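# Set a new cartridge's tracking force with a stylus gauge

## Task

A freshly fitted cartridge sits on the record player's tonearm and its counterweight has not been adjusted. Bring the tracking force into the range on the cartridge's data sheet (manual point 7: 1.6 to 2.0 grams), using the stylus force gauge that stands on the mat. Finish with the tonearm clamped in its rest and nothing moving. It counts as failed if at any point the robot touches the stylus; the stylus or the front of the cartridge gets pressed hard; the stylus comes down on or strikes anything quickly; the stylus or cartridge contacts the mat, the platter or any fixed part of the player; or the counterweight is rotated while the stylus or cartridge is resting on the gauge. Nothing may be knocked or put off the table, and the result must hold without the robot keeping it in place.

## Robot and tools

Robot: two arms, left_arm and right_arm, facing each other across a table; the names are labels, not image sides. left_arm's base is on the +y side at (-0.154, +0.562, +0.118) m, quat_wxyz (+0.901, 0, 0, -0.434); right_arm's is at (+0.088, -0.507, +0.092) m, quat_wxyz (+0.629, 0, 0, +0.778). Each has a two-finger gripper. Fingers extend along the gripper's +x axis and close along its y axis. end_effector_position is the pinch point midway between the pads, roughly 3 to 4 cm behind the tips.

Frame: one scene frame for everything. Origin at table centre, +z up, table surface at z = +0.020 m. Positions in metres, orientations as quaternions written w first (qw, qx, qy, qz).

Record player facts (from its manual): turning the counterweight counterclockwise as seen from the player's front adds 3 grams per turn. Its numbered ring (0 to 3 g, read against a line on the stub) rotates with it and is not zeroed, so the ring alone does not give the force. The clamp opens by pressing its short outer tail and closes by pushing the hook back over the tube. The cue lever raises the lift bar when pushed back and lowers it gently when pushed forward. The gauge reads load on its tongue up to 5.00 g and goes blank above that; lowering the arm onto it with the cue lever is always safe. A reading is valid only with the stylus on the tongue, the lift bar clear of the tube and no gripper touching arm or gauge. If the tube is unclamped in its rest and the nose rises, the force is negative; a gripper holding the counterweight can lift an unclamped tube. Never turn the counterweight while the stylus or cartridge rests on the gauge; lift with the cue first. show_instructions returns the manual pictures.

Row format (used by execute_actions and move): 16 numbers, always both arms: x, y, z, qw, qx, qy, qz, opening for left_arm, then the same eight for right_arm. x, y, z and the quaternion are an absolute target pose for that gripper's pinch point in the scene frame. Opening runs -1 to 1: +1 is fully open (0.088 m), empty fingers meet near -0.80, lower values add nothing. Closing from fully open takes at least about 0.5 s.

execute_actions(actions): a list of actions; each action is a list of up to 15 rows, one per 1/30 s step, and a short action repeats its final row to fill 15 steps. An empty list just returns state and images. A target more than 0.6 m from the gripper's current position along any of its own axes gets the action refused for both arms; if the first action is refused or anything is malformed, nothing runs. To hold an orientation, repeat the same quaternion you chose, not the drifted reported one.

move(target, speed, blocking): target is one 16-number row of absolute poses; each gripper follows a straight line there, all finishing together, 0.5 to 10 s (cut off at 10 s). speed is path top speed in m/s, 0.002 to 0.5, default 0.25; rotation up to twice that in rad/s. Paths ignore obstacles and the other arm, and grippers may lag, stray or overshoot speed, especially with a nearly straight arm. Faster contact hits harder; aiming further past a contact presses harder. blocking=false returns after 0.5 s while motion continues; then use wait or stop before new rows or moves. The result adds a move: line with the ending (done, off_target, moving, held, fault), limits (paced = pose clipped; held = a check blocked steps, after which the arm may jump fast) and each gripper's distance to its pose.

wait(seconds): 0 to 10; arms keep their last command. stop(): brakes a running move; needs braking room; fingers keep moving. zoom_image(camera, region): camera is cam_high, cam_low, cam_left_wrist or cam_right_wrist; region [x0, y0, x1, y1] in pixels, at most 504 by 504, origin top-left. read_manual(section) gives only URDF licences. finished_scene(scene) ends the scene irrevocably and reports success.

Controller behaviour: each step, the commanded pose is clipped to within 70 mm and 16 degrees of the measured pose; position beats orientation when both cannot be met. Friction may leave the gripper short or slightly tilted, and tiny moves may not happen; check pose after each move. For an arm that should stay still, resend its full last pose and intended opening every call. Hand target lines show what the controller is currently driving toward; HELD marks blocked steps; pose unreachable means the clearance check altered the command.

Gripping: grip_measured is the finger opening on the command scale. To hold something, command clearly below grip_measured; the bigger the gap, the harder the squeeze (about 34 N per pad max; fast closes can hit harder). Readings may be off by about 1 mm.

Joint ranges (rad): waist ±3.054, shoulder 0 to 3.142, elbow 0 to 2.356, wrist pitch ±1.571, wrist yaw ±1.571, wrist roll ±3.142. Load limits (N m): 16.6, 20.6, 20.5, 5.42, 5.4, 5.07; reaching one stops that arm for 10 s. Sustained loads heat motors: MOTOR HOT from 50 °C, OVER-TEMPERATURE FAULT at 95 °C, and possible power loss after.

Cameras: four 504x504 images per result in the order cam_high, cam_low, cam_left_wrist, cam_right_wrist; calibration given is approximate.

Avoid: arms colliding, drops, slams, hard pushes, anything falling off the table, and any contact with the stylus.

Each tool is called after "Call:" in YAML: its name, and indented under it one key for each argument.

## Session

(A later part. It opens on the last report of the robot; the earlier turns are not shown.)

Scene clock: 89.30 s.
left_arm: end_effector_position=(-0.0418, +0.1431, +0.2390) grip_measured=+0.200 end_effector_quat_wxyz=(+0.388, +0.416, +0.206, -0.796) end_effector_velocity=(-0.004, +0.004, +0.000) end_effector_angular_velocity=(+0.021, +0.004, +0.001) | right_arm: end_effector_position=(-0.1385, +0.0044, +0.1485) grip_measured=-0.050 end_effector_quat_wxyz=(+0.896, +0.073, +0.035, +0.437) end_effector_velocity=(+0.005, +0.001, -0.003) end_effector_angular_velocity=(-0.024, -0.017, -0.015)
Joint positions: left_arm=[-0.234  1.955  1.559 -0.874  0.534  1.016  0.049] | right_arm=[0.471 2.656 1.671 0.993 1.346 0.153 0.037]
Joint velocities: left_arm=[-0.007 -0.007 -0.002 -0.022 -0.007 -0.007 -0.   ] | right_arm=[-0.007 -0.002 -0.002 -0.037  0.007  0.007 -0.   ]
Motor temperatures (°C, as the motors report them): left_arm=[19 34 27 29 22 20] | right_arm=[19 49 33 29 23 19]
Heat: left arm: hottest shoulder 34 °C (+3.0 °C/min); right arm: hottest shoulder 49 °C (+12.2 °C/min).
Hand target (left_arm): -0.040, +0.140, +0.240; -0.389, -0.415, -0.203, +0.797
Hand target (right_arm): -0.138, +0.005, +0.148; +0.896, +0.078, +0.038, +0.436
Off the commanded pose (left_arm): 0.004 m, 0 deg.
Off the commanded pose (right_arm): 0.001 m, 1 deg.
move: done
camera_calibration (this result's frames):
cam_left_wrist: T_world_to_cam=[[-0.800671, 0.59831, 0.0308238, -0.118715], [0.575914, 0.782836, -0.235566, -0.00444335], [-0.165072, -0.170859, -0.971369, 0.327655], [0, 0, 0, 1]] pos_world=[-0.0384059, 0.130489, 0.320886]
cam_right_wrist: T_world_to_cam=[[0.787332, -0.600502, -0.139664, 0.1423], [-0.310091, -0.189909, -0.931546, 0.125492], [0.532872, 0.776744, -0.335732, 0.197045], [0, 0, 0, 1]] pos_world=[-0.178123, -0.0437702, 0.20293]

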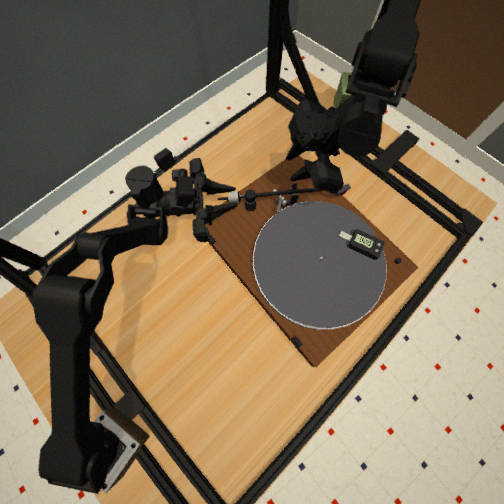

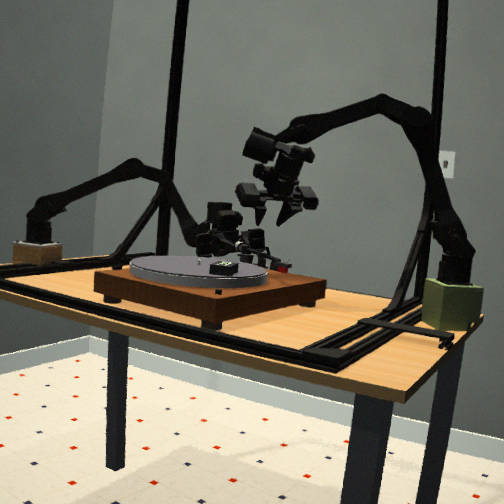

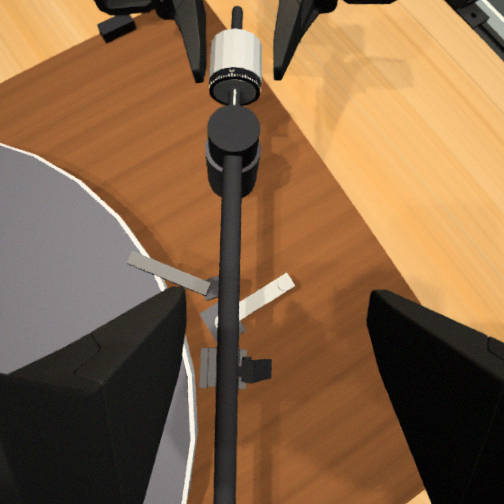

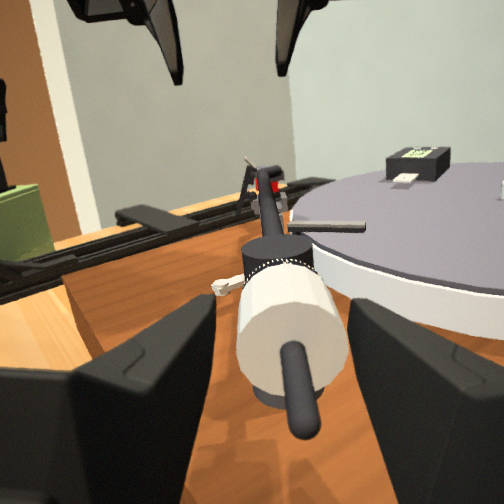

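Call:
move:
  target: [-0.04,0.14,0.24,0.389,0.415,0.203,-0.797,0.2,-0.137,0.004,0.149,0.896,0.078,0.038,0.436,-0.4]

Call:
move:
  target: [-0.04,0.14,0.24,0.389,0.415,0.203,-0.797,0.2,-0.138,0.003,0.151,0.797,-0.415,-0.202,0.389,-0.4]
  speed: 0.4

Call:
move:
  target: [-0.04,0.14,0.24,0.389,0.415,0.203,-0.797,0.2,-0.138,0.003,0.149,0.896,0.078,0.038,0.436,-0.05]
  speed: 0.4

Call:
move:
  target: [-0.04,0.14,0.24,0.389,0.415,0.203,-0.797,0.2,-0.138,0.003,0.149,0.896,0.078,0.038,0.436,-0.4]

Call:
move:
  target: [-0.04,0.14,0.24,0.389,0.415,0.203,-0.797,0.2,-0.139,0.002,0.151,0.797,-0.415,-0.202,0.389,-0.4]
  speed: 0.4

Call:
move:
  target: [-0.04,0.14,0.24,0.389,0.415,0.203,-0.797,0.2,-0.139,0.002,0.149,0.896,0.078,0.038,0.436,-0.05]
  speed: 0.4

Call:
move:
  target: [-0.04,0.14,0.24,0.389,0.415,0.203,-0.797,0.2,-0.139,0.002,0.149,0.896,0.078,0.038,0.436,-0.4]

Call:
move:
  target: [-0.04,0.14,0.24,0.389,0.415,0.203,-0.797,0.2,-0.140,0.001,0.151,0.797,-0.415,-0.202,0.389,-0.4]
  speed: 0.4

Call:
move:
  target: [-0.04,0.14,0.24,0.389,0.415,0.203,-0.797,0.2,-0.140,0.001,0.149,0.896,0.078,0.038,0.436,-0.05]
  speed: 0.4

Call:
zoom_image:
  camera: "cam_left_wrist"
  region: [190,40,280,120]

Call:
zoom_image:
  camera: "cam_right_wrist"
  region: [200,130,380,310]

Scene clock: 107.13 s.
left_arm: end_effector_position=(-0.0417, +0.1430, +0.2390) grip_measured=+0.200 end_effector_quat_wxyz=(+0.388, +0.416, +0.206, -0.796) end_effector_velocity=(-0.002, +0.003, -0.000) end_effector_angular_velocity=(+0.026, +0.011, +0.018) | right_arm: end_effector_position=(-0.1383, +0.0042, +0.1487) grip_measured=-0.248 end_effector_quat_wxyz=(+0.896, +0.072, +0.034, +0.436) end_effector_velocity=(+0.003, -0.001, -0.002) end_effector_angular_velocity=(-0.023, -0.025, -0.010)
Joint positions: left_arm=[-0.234  1.956  1.559 -0.874  0.534  1.016  0.049] | right_arm=[0.471 2.655 1.672 0.99  1.349 0.155 0.027]
Joint velocities: left_arm=[-0.002 -0.002  0.002 -0.022 -0.007 -0.022 -0.   ] | right_arm=[-0.002 -0.002 -0.007 -0.007  0.007 -0.022 -0.   ]
Motor temperatures (°C, as the motors report them): left_arm=[19 35 29 28 22 20] | right_arm=[19 52 33 29 23 20]
Heat: left arm: hottest shoulder 35 °C (+3.0 °C/min); right arm: hottest shoulder 52 °C (+12.1 °C/min). Fold the right arm in close to its base before you think long.
Hand target (left_arm): -0.040, +0.140, +0.240; -0.389, -0.415, -0.203, +0.797
Hand target (right_arm): -0.137, +0.004, +0.149; +0.896, +0.078, +0.038, +0.436
Off the commanded pose (left_arm): 0.004 m, 0 deg.
Off the commanded pose (right_arm): 0.001 m, 1 deg.
MOTOR HOT: a motor of the right arm reached 50 °C. Now the hottest motor of the right arm, joint 2 (shoulder), reports 52 °C. The temperature limit of the motors' drives, at which the controller stops that arm, is 95 °C. To cool a motor, set the load down, stop pushing, or move to a pose that needs little force.
move: done
camera_calibration (this result's frames):
cam_left_wrist: T_world_to_cam=[[-0.800671, 0.59831, 0.0308238, -0.118631], [0.575914, 0.782836, -0.235566, -0.00440897], [-0.165072, -0.170859, -0.971369, 0.32761], [0, 0, 0, 1]] pos_world=[-0.0383662, 0.130405, 0.320849]
cam_right_wrist: T_world_to_cam=[[0.786022, -0.60246, -0.138608, 0.141745], [-0.310087, -0.190264, -0.931475, 0.125632], [0.534804, 0.77514, -0.336367, 0.197446], [0, 0, 0, 1]] pos_world=[-0.178053, -0.0437497, 0.203085]

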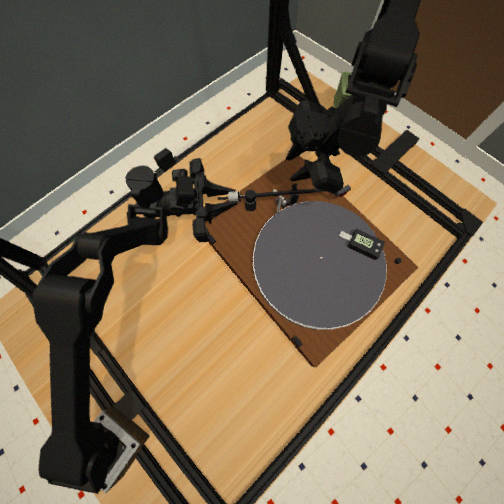

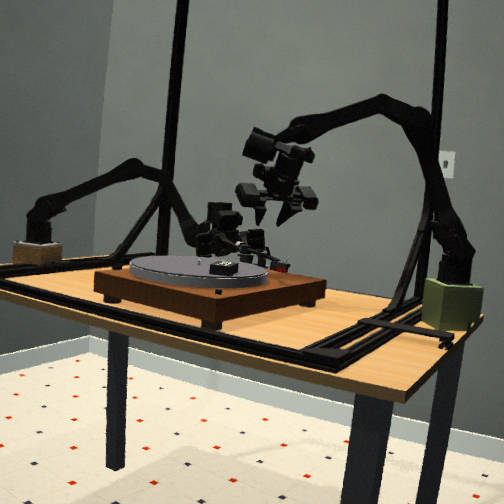

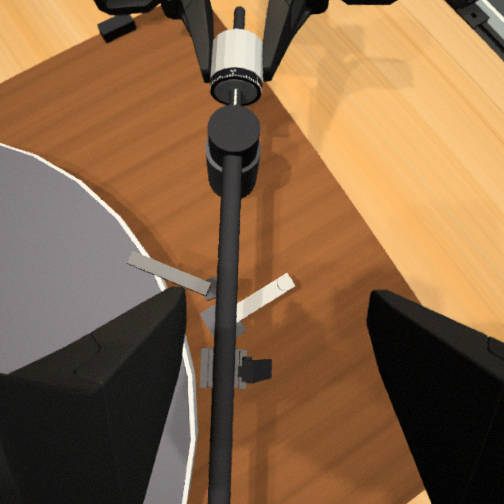

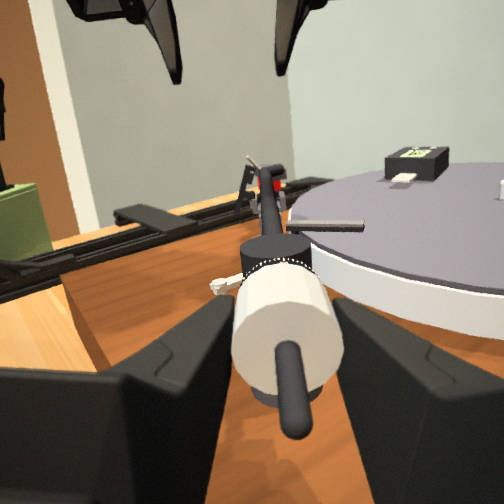

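Scene clock: 109.10 s.
left_arm: end_effector_position=(-0.0417, +0.1429, +0.2389) grip_measured=+0.200 end_effector_quat_wxyz=(+0.388, +0.416, +0.206, -0.796) end_effector_velocity=(-0.000, +0.001, +0.001) end_effector_angular_velocity=(+0.008, -0.002, +0.006) | right_arm: end_effector_position=(-0.1391, +0.0035, +0.1531) grip_measured=-0.248 end_effector_quat_wxyz=(+0.799, -0.411, -0.199, +0.391) end_effector_velocity=(+0.002, +0.003, -0.000) end_effector_angular_velocity=(-0.001, -0.019, +0.015)
Joint positions: left_arm=[-0.234  1.956  1.56  -0.874  0.534  1.016  0.049] | right_arm=[ 0.473  2.635  1.662  0.957  1.346 -0.932  0.027]
Joint velocities: left_arm=[-0.002 -0.002  0.002 -0.007 -0.007 -0.007 -0.   ] | right_arm=[-0.007  0.012 -0.002  0.066 -0.022 -0.066 -0.   ]
Motor temperatures (°C, as the motors report them): left_arm=[19 35 29 28 22 20] | right_arm=[19 52 33 29 23 20]
Heat: left arm: hottest shoulder 35 °C (+2.0 °C/min); right arm: hottest shoulder 52 °C (+12.0 °C/min). Fold the right arm in close to its base before you think long.
Hand target (left_arm): -0.040, +0.140, +0.240; -0.389, -0.415, -0.203, +0.797
Hand target (right_arm): -0.138, +0.003, +0.151; +0.797, -0.415, -0.202, +0.389
Off the commanded pose (left_arm): 0.004 m, 0 deg.
Off the commanded pose (right_arm): 0.002 m, 1 deg.
MOTOR HOT: still on. Now the hottest motor of the right arm, joint 2 (shoulder), reports 52 °C; a drive's own limit is 95 °C.
move: done
camera_calibration (this result's frames):
cam_left_wrist: T_world_to_cam=[[-0.800671, 0.59831, 0.0308238, -0.118548], [0.575914, 0.782836, -0.235566, -0.0043746], [-0.165072, -0.170859, -0.971369, 0.327566], [0, 0, 0, 1]] pos_world=[-0.0383266, 0.13032, 0.320811]
cam_right_wrist: T_world_to_cam=[[0.455538, -0.336439, 0.824193, -0.0517771], [0.401211, -0.748884, -0.52745, 0.168423], [0.794679, 0.570949, -0.206162, 0.216892], [0, 0, 0, 1]] pos_world=[-0.216346, -0.015125, 0.176224]

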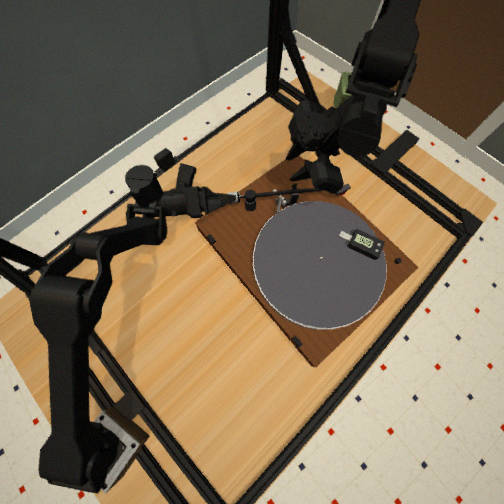

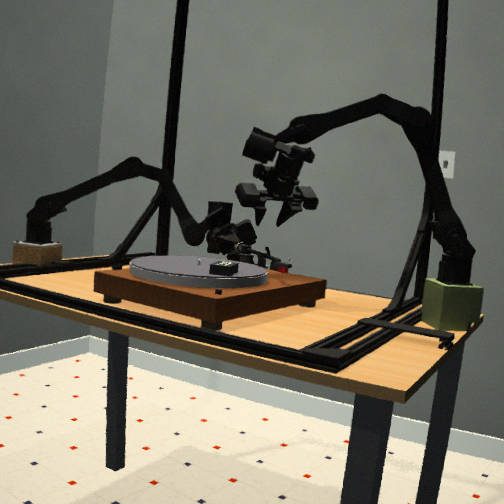

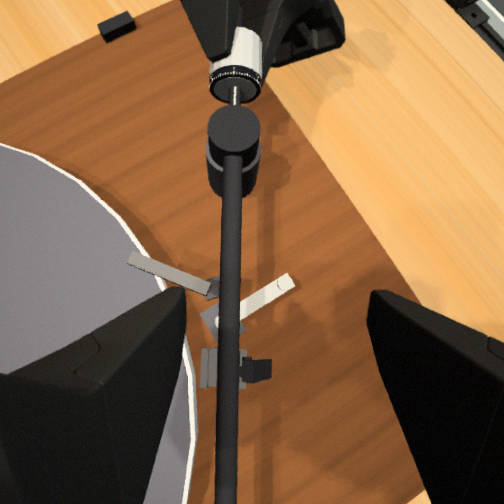

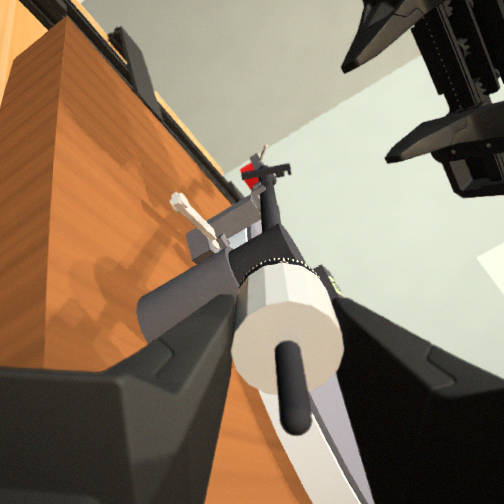

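Scene clock: 111.17 s.
left_arm: end_effector_position=(-0.0417, +0.1429, +0.2388) grip_measured=+0.200 end_effector_quat_wxyz=(+0.388, +0.416, +0.206, -0.796) end_effector_velocity=(+0.001, +0.002, -0.001) end_effector_angular_velocity=(+0.007, -0.006, -0.001) | right_arm: end_effector_position=(-0.1388, +0.0030, +0.1492) grip_measured=-0.050 end_effector_quat_wxyz=(+0.895, +0.074, +0.036, +0.438) end_effector_velocity=(+0.001, +0.001, -0.003) end_effector_angular_velocity=(-0.015, -0.006, +0.005)
Joint positions: left_arm=[-0.234  1.957  1.56  -0.874  0.534  1.016  0.049] | right_arm=[0.473 2.65  1.662 0.995 1.346 0.158 0.037]
Joint velocities: left_arm=[ 0.002 -0.002 -0.002 -0.007 -0.007  0.007 -0.   ] | right_arm=[-0.002 -0.002 -0.002 -0.037 -0.007  0.022  0.   ]
Motor temperatures (°C, as the motors report them): left_arm=[19 35 29 28 22 20] | right_arm=[19 52 33 29 23 20]
Heat: left arm: hottest shoulder 35 °C (+2.0 °C/min); right arm: hottest shoulder 52 °C (+11.2 °C/min). Fold the right arm in close to its base before you think long.
Hand target (left_arm): -0.040, +0.140, +0.240; -0.389, -0.415, -0.203, +0.797
Hand target (right_arm): -0.138, +0.003, +0.149; +0.896, +0.078, +0.038, +0.436
Off the commanded pose (left_arm): 0.004 m, 0 deg.
Off the commanded pose (right_arm): 0.001 m, 1 deg.
MOTOR HOT: still on. Now the hottest motor of the right arm, joint 2 (shoulder), reports 52 °C; a drive's own limit is 95 °C.
move: done
camera_calibration (this result's frames):
cam_left_wrist: T_world_to_cam=[[-0.800666, 0.598299, 0.0311602, -0.118616], [0.575875, 0.782917, -0.235389, -0.00446364], [-0.165229, -0.170524, -0.971402, 0.327367], [0, 0, 0, 1]] pos_world=[-0.0383106, 0.130286, 0.320651]
cam_right_wrist: T_world_to_cam=[[0.788521, -0.598127, -0.143103, 0.142493], [-0.312324, -0.189001, -0.930985, 0.125329], [0.5298, 0.778796, -0.335841, 0.198011], [0, 0, 0, 1]] pos_world=[-0.178122, -0.0452942, 0.203571]

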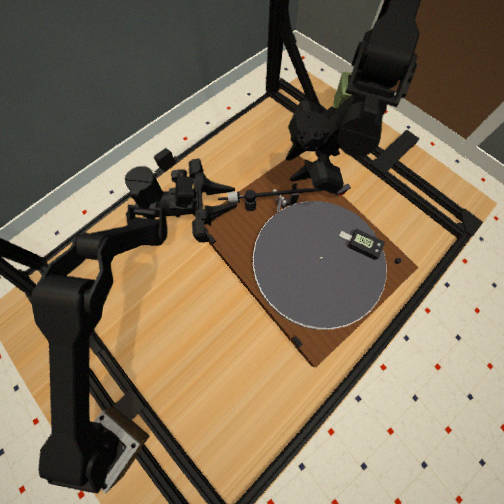

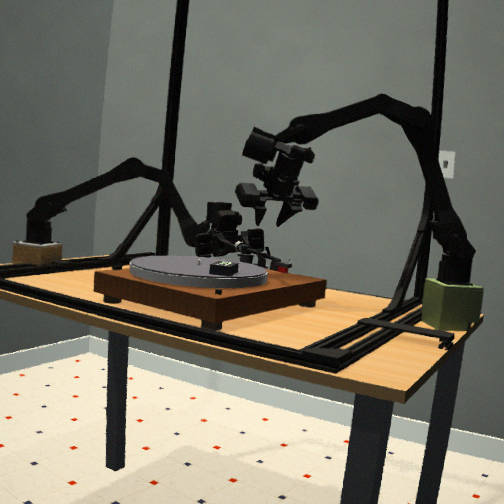

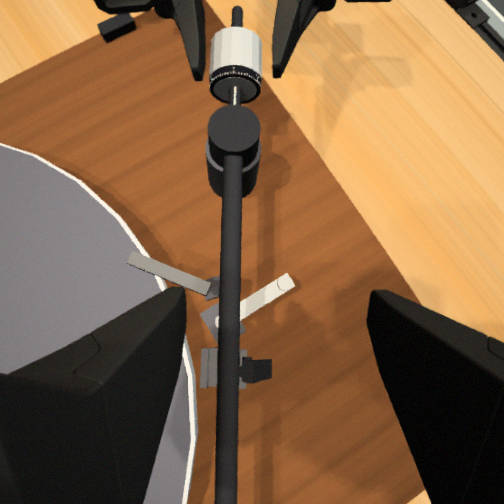

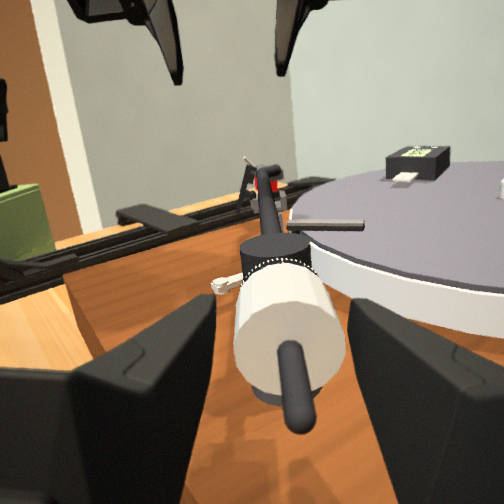

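Scene clock: 111.87 s.
left_arm: end_effector_position=(-0.0417, +0.1429, +0.2388) grip_measured=+0.200 end_effector_quat_wxyz=(+0.388, +0.416, +0.206, -0.796) end_effector_velocity=(-0.003, +0.001, +0.000) end_effector_angular_velocity=(+0.006, +0.013, +0.001) | right_arm: end_effector_position=(-0.1387, +0.0030, +0.1491) grip_measured=-0.248 end_effector_quat_wxyz=(+0.895, +0.074, +0.036, +0.437) end_effector_velocity=(+0.002, -0.000, -0.000) end_effector_angular_velocity=(-0.010, -0.010, -0.010)
Joint positions: left_arm=[-0.234  1.957  1.56  -0.874  0.534  1.016  0.049] | right_arm=[0.473 2.65  1.662 0.992 1.347 0.161 0.027]
Joint velocities: left_arm=[-0.002 -0.002 -0.002 -0.007  0.007 -0.007 -0.   ] | right_arm=[-0.002 -0.002 -0.002 -0.007  0.007 -0.007 -0.   ]
Motor temperatures (°C, as the motors report them): left_arm=[19 35 29 28 22 20] | right_arm=[19 52 33 29 23 20]
Heat: left arm: hottest shoulder 35 °C (+2.0 °C/min); right arm: hottest shoulder 52 °C (+11.0 °C/min). Fold the right arm in close to its base before you think long.
Hand target (left_arm): -0.040, +0.140, +0.240; -0.389, -0.415, -0.203, +0.797
Hand target (right_arm): -0.138, +0.003, +0.149; +0.896, +0.078, +0.038, +0.436
Off the commanded pose (left_arm): 0.004 m, 0 deg.
Off the commanded pose (right_arm): 0.001 m, 1 deg.
MOTOR HOT: still on. Now the hottest motor of the right arm, joint 2 (shoulder), reports 52 °C; a drive's own limit is 95 °C.
move: done
camera_calibration (this result's frames):
cam_left_wrist: T_world_to_cam=[[-0.800666, 0.598299, 0.0311602, -0.118616], [0.575875, 0.782917, -0.235389, -0.00446364], [-0.165229, -0.170524, -0.971402, 0.327367], [0, 0, 0, 1]] pos_world=[-0.0383106, 0.130286, 0.320651]
cam_right_wrist: T_world_to_cam=[[0.78782, -0.599122, -0.142801, 0.142186], [-0.312654, -0.189265, -0.93082, 0.125177], [0.530647, 0.777966, -0.336425, 0.198186], [0, 0, 0, 1]] pos_world=[-0.178047, -0.0453038, 0.203496]

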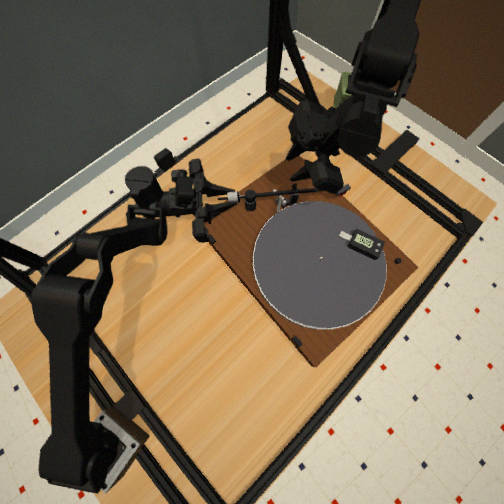

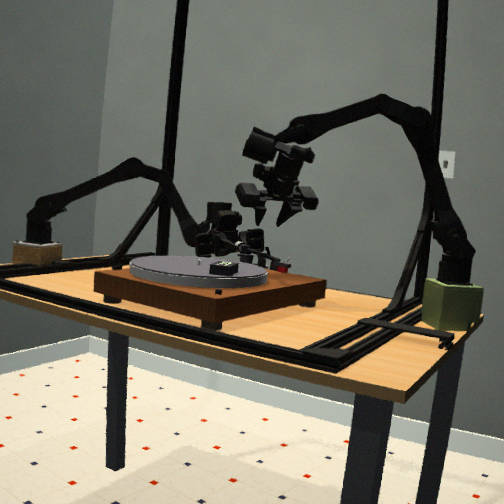

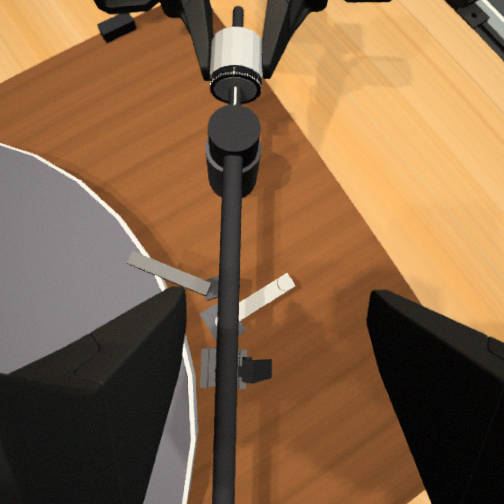

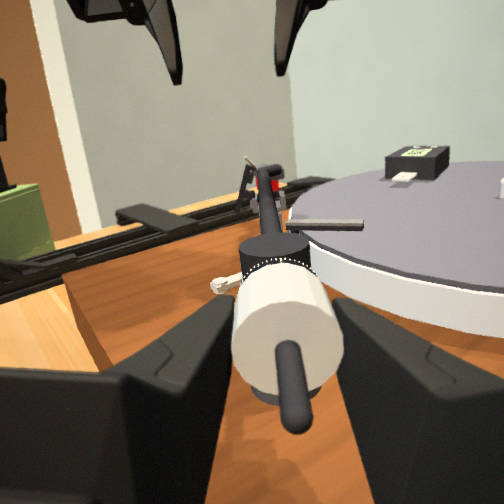

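Scene clock: 113.87 s.
left_arm: end_effector_position=(-0.0417, +0.1428, +0.2389) grip_measured=+0.200 end_effector_quat_wxyz=(+0.388, +0.416, +0.206, -0.796) end_effector_velocity=(-0.002, +0.004, -0.002) end_effector_angular_velocity=(+0.025, +0.006, +0.006) | right_arm: end_effector_position=(-0.1398, +0.0024, +0.1530) grip_measured=-0.248 end_effector_quat_wxyz=(+0.798, -0.412, -0.200, +0.391) end_effector_velocity=(-0.000, +0.001, -0.002) end_effector_angular_velocity=(-0.024, -0.038, +0.020)
Joint positions: left_arm=[-0.234  1.957  1.56  -0.874  0.534  1.016  0.049] | right_arm=[ 0.476  2.635  1.66   0.962  1.348 -0.939  0.027]
Joint velocities: left_arm=[-0.002 -0.002 -0.002 -0.022 -0.007 -0.007 -0.   ] | right_arm=[-0.002  0.007 -0.007  0.037 -0.022 -0.066 -0.   ]
Motor temperatures (°C, as the motors report them): left_arm=[19 35 29 28 22 20] | right_arm=[19 53 33 29 23 20]
Heat: left arm: hottest shoulder 35 °C (+2.0 °C/min); right arm: hottest shoulder 53 °C (+11.0 °C/min). Fold the right arm in close to its base before you think long.
Hand target (left_arm): -0.040, +0.140, +0.240; -0.389, -0.415, -0.203, +0.797
Hand target (right_arm): -0.139, +0.002, +0.151; +0.797, -0.415, -0.202, +0.389
Off the commanded pose (left_arm): 0.003 m, 0 deg.
Off the commanded pose (right_arm): 0.002 m, 0 deg.
MOTOR HOT: still on. Now the hottest motor of the right arm, joint 2 (shoulder), reports 53 °C; a drive's own limit is 95 °C.
move: done
camera_calibration (this result's frames):
cam_left_wrist: T_world_to_cam=[[-0.800671, 0.59831, 0.0308238, -0.118464], [0.575914, 0.782836, -0.235566, -0.00434025], [-0.165072, -0.170859, -0.971369, 0.327521], [0, 0, 0, 1]] pos_world=[-0.0382869, 0.130236, 0.320773]
cam_right_wrist: T_world_to_cam=[[0.45218, -0.334006, 0.827027, -0.0526109], [0.403737, -0.750153, -0.523704, 0.167625], [0.795317, 0.57071, -0.204354, 0.217796], [0, 0, 0, 1]] pos_world=[-0.217104, -0.0161264, 0.175804]

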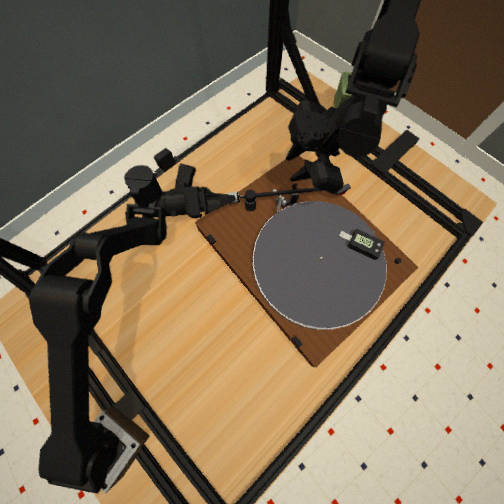

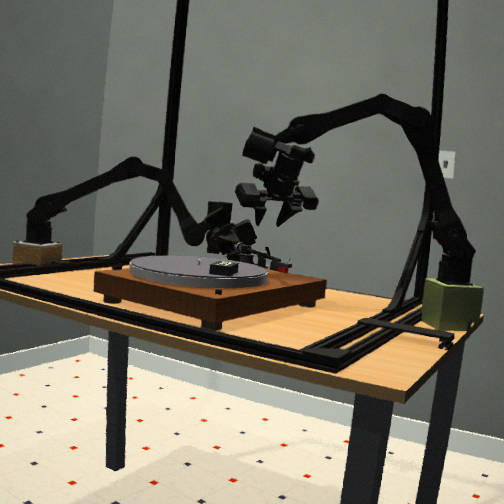

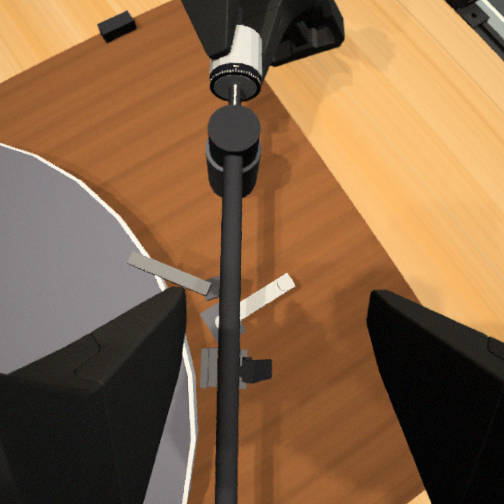

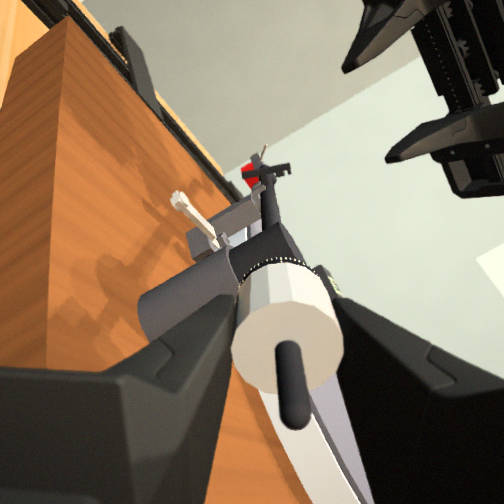

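Scene clock: 115.97 s.
left_arm: end_effector_position=(-0.0417, +0.1428, +0.2387) grip_measured=+0.200 end_effector_quat_wxyz=(+0.388, +0.416, +0.206, -0.796) end_effector_velocity=(+0.001, +0.003, -0.002) end_effector_angular_velocity=(+0.017, +0.002, +0.011) | right_arm: end_effector_position=(-0.1394, +0.0020, +0.1488) grip_measured=-0.050 end_effector_quat_wxyz=(+0.895, +0.074, +0.036, +0.438) end_effector_velocity=(+0.000, +0.002, -0.003) end_effector_angular_velocity=(-0.031, -0.024, +0.005)
Joint positions: left_arm=[-0.234  1.957  1.56  -0.874  0.534  1.016  0.049] | right_arm=[0.476 2.65  1.66  0.996 1.348 0.159 0.037]
Joint velocities: left_arm=[ 0.002 -0.002 -0.007 -0.007 -0.007 -0.007 -0.   ] | right_arm=[-0.002 -0.002  0.002 -0.051 -0.007  0.007 -0.   ]
Motor temperatures (°C, as the motors report them): left_arm=[19 35 29 27 22 20] | right_arm=[19 53 33 29 23 20]
Heat: left arm: hottest shoulder 35 °C (+2.0 °C/min); right arm: hottest shoulder 53 °C (+11.0 °C/min). Fold the right arm in close to its base before you think long.
Hand target (left_arm): -0.040, +0.140, +0.240; -0.389, -0.415, -0.203, +0.797
Hand target (right_arm): -0.139, +0.002, +0.149; +0.896, +0.078, +0.038, +0.436
Off the commanded pose (left_arm): 0.004 m, 0 deg.
Off the commanded pose (right_arm): 0.000 m, 1 deg.
MOTOR HOT: still on. Now the hottest motor of the right arm, joint 2 (shoulder), reports 53 °C; a drive's own limit is 95 °C.
move: done
camera_calibration (this result's frames):
cam_left_wrist: T_world_to_cam=[[-0.800484, 0.598555, 0.0309434, -0.118509], [0.576161, 0.782705, -0.235396, -0.00438537], [-0.165117, -0.170603, -0.971407, 0.32734], [0, 0, 0, 1]] pos_world=[-0.0382888, 0.130212, 0.320615]
cam_right_wrist: T_world_to_cam=[[0.788317, -0.59848, -0.142751, 0.142214], [-0.312239, -0.189225, -0.930968, 0.124628], [0.530153, 0.77847, -0.336038, 0.199123], [0, 0, 0, 1]] pos_world=[-0.178762, -0.0463166, 0.203238]

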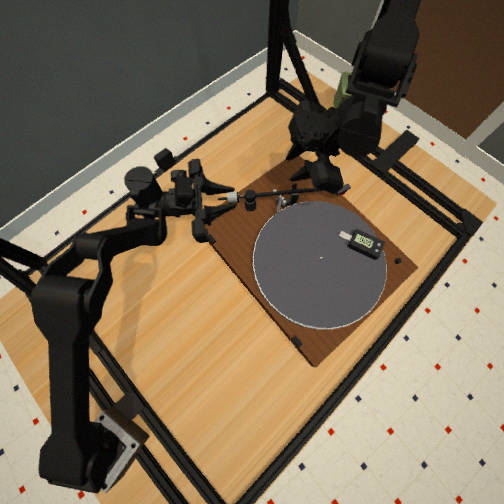

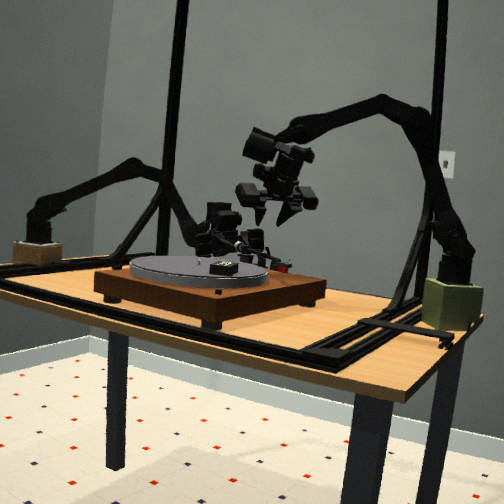

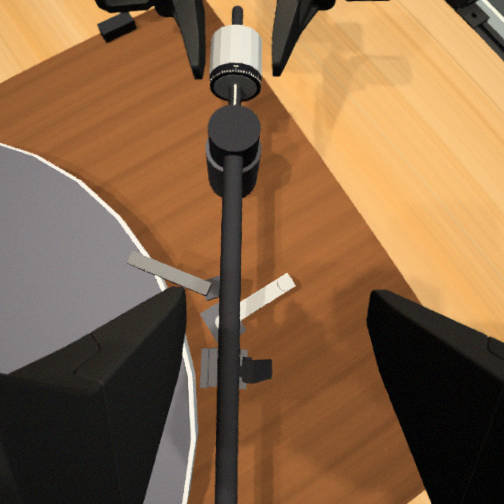

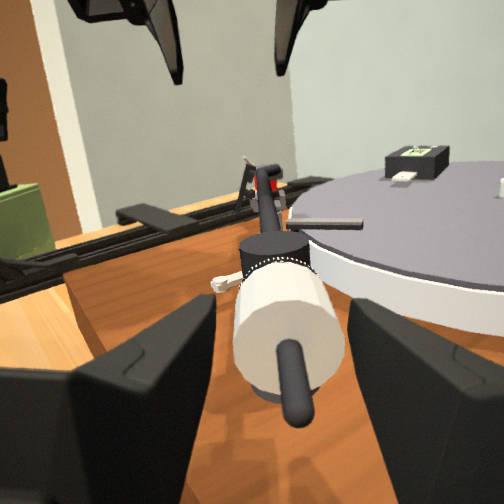

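Scene clock: 116.67 s.
left_arm: end_effector_position=(-0.0417, +0.1428, +0.2387) grip_measured=+0.200 end_effector_quat_wxyz=(+0.388, +0.416, +0.206, -0.796) end_effector_velocity=(-0.002, +0.004, -0.002) end_effector_angular_velocity=(+0.025, +0.006, +0.006) | right_arm: end_effector_position=(-0.1394, +0.0019, +0.1487) grip_measured=-0.250 end_effector_quat_wxyz=(+0.896, +0.074, +0.036, +0.437) end_effector_velocity=(-0.000, +0.002, +0.000) end_effector_angular_velocity=(+0.003, +0.004, +0.005)
Joint positions: left_arm=[-0.234  1.957  1.56  -0.874  0.534  1.016  0.049] | right_arm=[0.476 2.649 1.66  0.993 1.349 0.161 0.027]
Joint velocities: left_arm=[-0.002 -0.002 -0.002 -0.022 -0.007 -0.007 -0.   ] | right_arm=[-0.002  0.002  0.007 -0.007 -0.007  0.007 -0.   ]
Motor temperatures (°C, as the motors report them): left_arm=[19 35 29 27 23 20] | right_arm=[19 53 33 29 23 20]
Heat: left arm: hottest shoulder 35 °C (+2.0 °C/min); right arm: hottest shoulder 53 °C (+10.2 °C/min). Fold the right arm in close to its base before you think long.
Hand target (left_arm): -0.040, +0.140, +0.240; -0.389, -0.415, -0.203, +0.797
Hand target (right_arm): -0.139, +0.002, +0.149; +0.896, +0.078, +0.038, +0.436
Off the commanded pose (left_arm): 0.004 m, 0 deg.
Off the commanded pose (right_arm): 0.000 m, 1 deg.
MOTOR HOT: still on. Now the hottest motor of the right arm, joint 2 (shoulder), reports 53 °C; a drive's own limit is 95 °C.
move: done
camera_calibration (this result's frames):
cam_left_wrist: T_world_to_cam=[[-0.800484, 0.598555, 0.0309434, -0.118509], [0.576161, 0.782705, -0.235396, -0.00438537], [-0.165117, -0.170603, -0.971407, 0.32734], [0, 0, 0, 1]] pos_world=[-0.0382888, 0.130212, 0.320615]
cam_right_wrist: T_world_to_cam=[[0.787837, -0.599182, -0.142456, 0.141989], [-0.312546, -0.189659, -0.930777, 0.124432], [0.530686, 0.777825, -0.336692, 0.199248], [0, 0, 0, 1]] pos_world=[-0.178711, -0.0463029, 0.203131]

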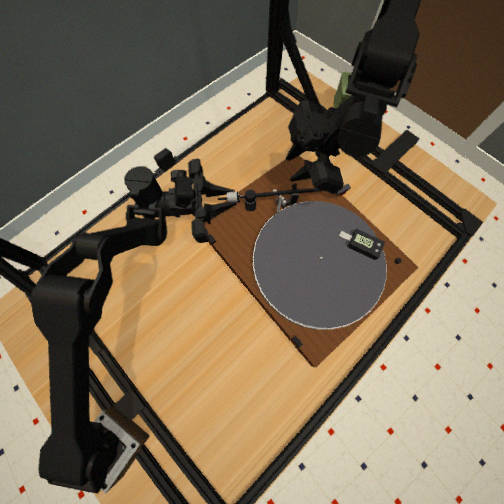

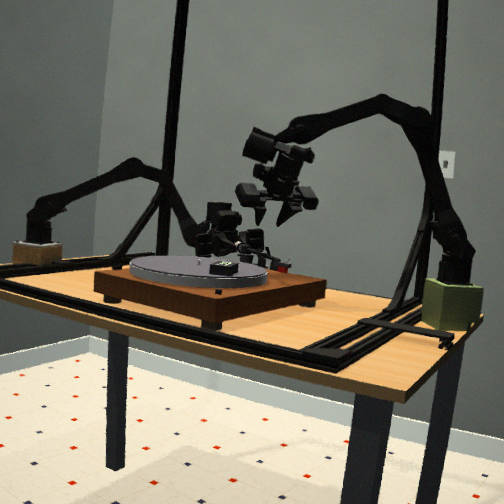

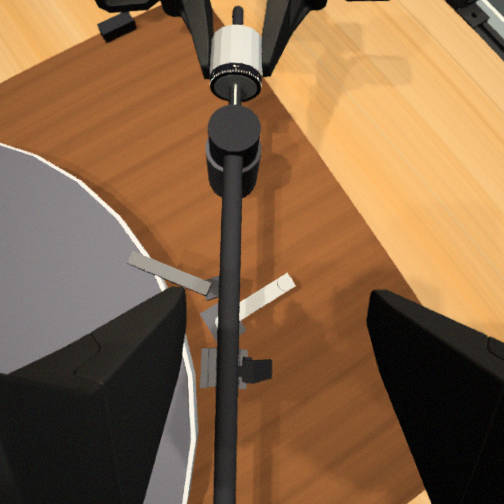

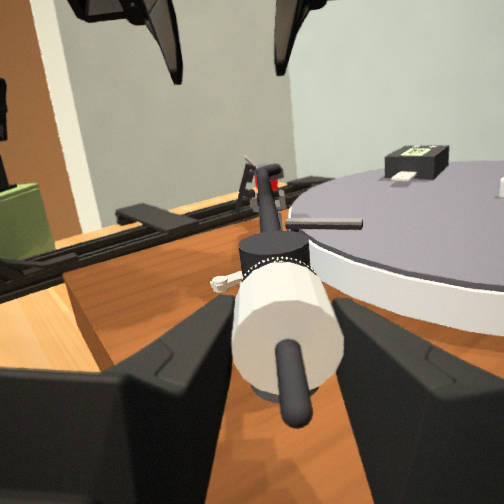

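Scene clock: 118.67 s.
left_arm: end_effector_position=(-0.0416, +0.1427, +0.2387) grip_measured=+0.200 end_effector_quat_wxyz=(+0.388, +0.416, +0.206, -0.796) end_effector_velocity=(+0.001, +0.002, -0.001) end_effector_angular_velocity=(+0.012, +0.000, +0.011) | right_arm: end_effector_position=(-0.1405, +0.0013, +0.1527) grip_measured=-0.250 end_effector_quat_wxyz=(+0.798, -0.413, -0.200, +0.390) end_effector_velocity=(-0.002, -0.000, +0.001) end_effector_angular_velocity=(-0.009, -0.025, +0.010)
Joint positions: left_arm=[-0.234  1.957  1.561 -0.874  0.534  1.016  0.049] | right_arm=[ 0.478  2.635  1.659  0.962  1.352 -0.939  0.027]
Joint velocities: left_arm=[ 0.002 -0.002 -0.002 -0.007 -0.007 -0.007 -0.001] | right_arm=[ 0.002  0.007 -0.002  0.051 -0.007 -0.066 -0.   ]
Motor temperatures (°C, as the motors report them): left_arm=[19 36 30 27 23 20] | right_arm=[19 53 33 29 23 20]
Heat: left arm: hottest shoulder 36 °C (+3.0 °C/min); right arm: hottest shoulder 53 °C (+10.1 °C/min). Fold the right arm in close to its base before you think long.
Hand target (left_arm): -0.040, +0.140, +0.240; -0.389, -0.415, -0.203, +0.797
Hand target (right_arm): -0.140, +0.001, +0.151; +0.797, -0.415, -0.202, +0.389
Off the commanded pose (left_arm): 0.003 m, 0 deg.
Off the commanded pose (right_arm): 0.002 m, 0 deg.
MOTOR HOT: still on. Now the hottest motor of the right arm, joint 2 (shoulder), reports 53 °C; a drive's own limit is 95 °C.
move: done
camera_calibration (this result's frames):
cam_left_wrist: T_world_to_cam=[[-0.800484, 0.598555, 0.0309434, -0.118426], [0.576161, 0.782705, -0.235396, -0.00435106], [-0.165117, -0.170603, -0.971407, 0.327295], [0, 0, 0, 1]] pos_world=[-0.0382492, 0.130127, 0.320577]
cam_right_wrist: T_world_to_cam=[[0.451481, -0.334433, 0.827236, -0.0525571], [0.402711, -0.750935, -0.523374, 0.166719], [0.796234, 0.56943, -0.204354, 0.219112], [0, 0, 0, 1]] pos_world=[-0.217875, -0.0171502, 0.17551]

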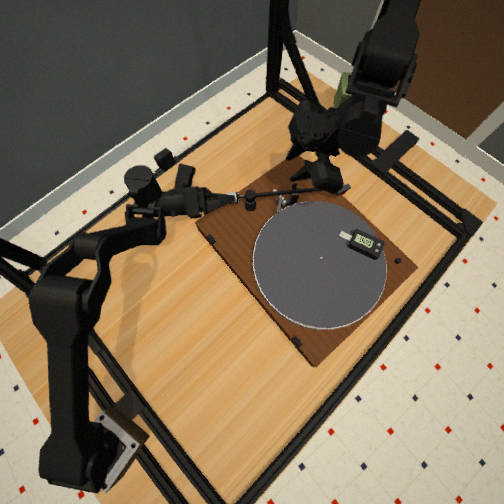

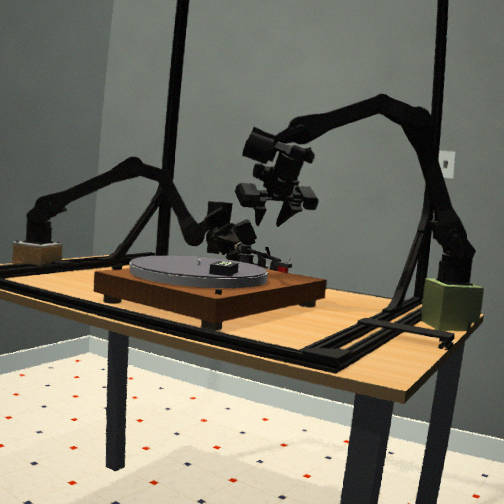

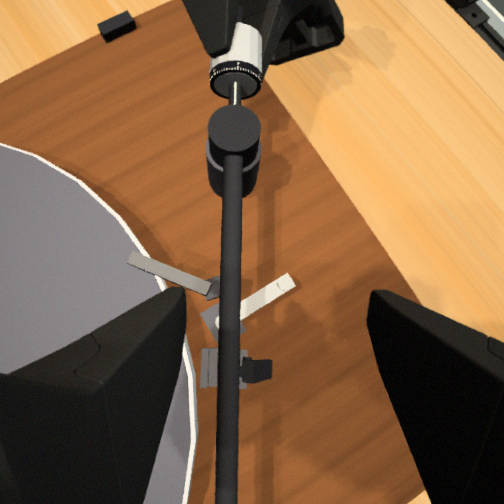

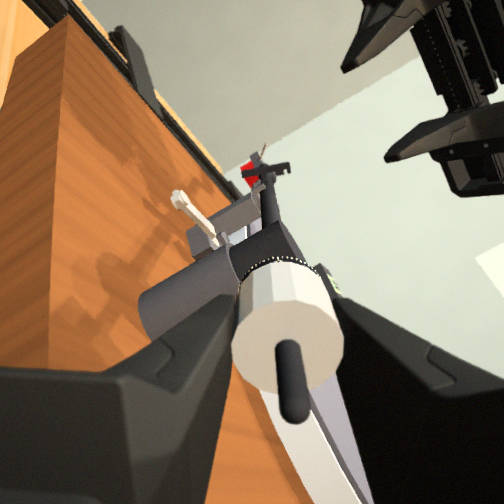

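Scene clock: 120.77 s.
left_arm: end_effector_position=(-0.0416, +0.1428, +0.2387) grip_measured=+0.200 end_effector_quat_wxyz=(+0.388, +0.416, +0.206, -0.796) end_effector_velocity=(-0.000, +0.005, -0.003) end_effector_angular_velocity=(+0.031, -0.006, +0.010) | right_arm: end_effector_position=(-0.1404, +0.0010, +0.1488) grip_measured=-0.050 end_effector_quat_wxyz=(+0.895, +0.075, +0.036, +0.438) end_effector_velocity=(-0.001, +0.002, -0.003) end_effector_angular_velocity=(-0.015, -0.006, +0.020)
Joint positions: left_arm=[-0.234  1.957  1.561 -0.874  0.534  1.016  0.049] | right_arm=[0.478 2.649 1.659 0.996 1.351 0.16  0.037]
Joint velocities: left_arm=[-0.002 -0.002 -0.002 -0.022 -0.022 -0.007  0.   ] | right_arm=[-0.002 -0.002 -0.002 -0.037 -0.022  0.022 -0.   ]
Motor temperatures (°C, as the motors report them): left_arm=[19 36 30 27 23 20] | right_arm=[19 53 33 29 23 20]
Heat: left arm: hottest shoulder 36 °C (+3.0 °C/min); right arm: hottest shoulder 53 °C (+9.1 °C/min). Fold the right arm in close to its base before you think long.
Hand target (left_arm): -0.040, +0.140, +0.240; -0.389, -0.415, -0.203, +0.797
Hand target (right_arm): -0.140, +0.001, +0.149; +0.896, +0.078, +0.038, +0.436
Off the commanded pose (left_arm): 0.004 m, 0 deg.
Off the commanded pose (right_arm): 0.000 m, 0 deg.
MOTOR HOT: still on. Now the hottest motor of the right arm, joint 2 (shoulder), reports 53 °C; a drive's own limit is 95 °C.
move: done
camera_calibration (this result's frames):
cam_left_wrist: T_world_to_cam=[[-0.800479, 0.598544, 0.0312798, -0.118567], [0.576123, 0.782786, -0.235219, -0.00444502], [-0.165275, -0.170267, -0.971439, 0.327233], [0, 0, 0, 1]] pos_world=[-0.0382664, 0.130164, 0.32055]
cam_right_wrist: T_world_to_cam=[[0.787958, -0.59868, -0.143888, 0.142478], [-0.313166, -0.188463, -0.930811, 0.124014], [0.53014, 0.778501, -0.335987, 0.200372], [0, 0, 0, 1]] pos_world=[-0.179655, -0.0473185, 0.203257]

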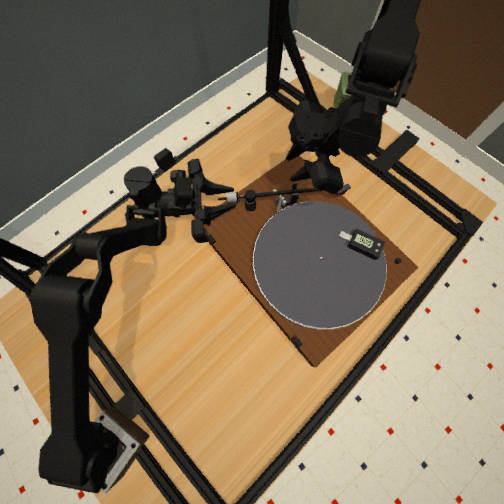

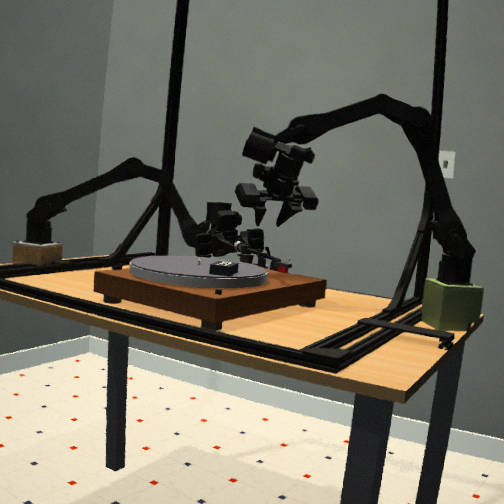

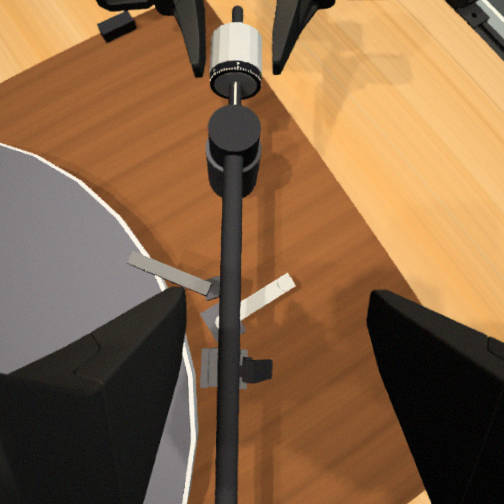

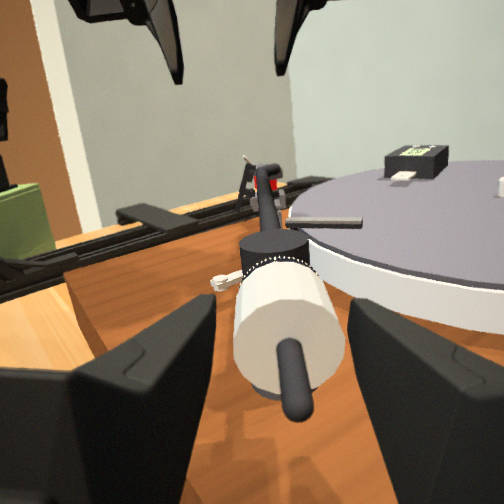

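Region (190, 40, 280, 120) of cam_left_wrist's 504x504 image, scaled by 5.600, with more detail than that image has.

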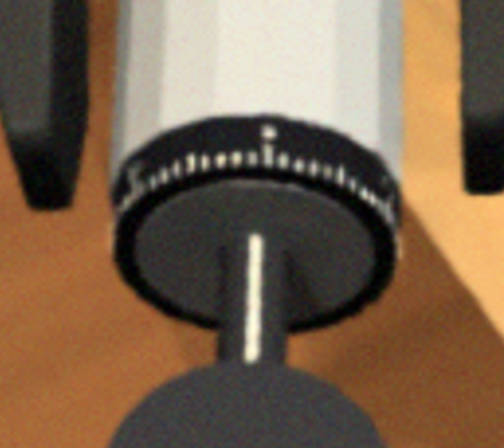

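Region (200, 130, 380, 310) of cam_right_wrist's 504x504 image, scaled by 2.800, with more detail than that image has.

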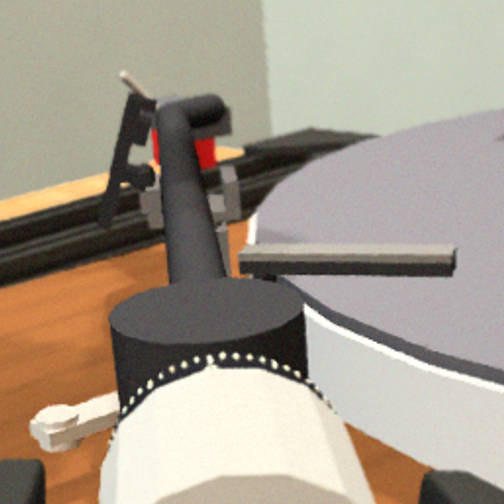

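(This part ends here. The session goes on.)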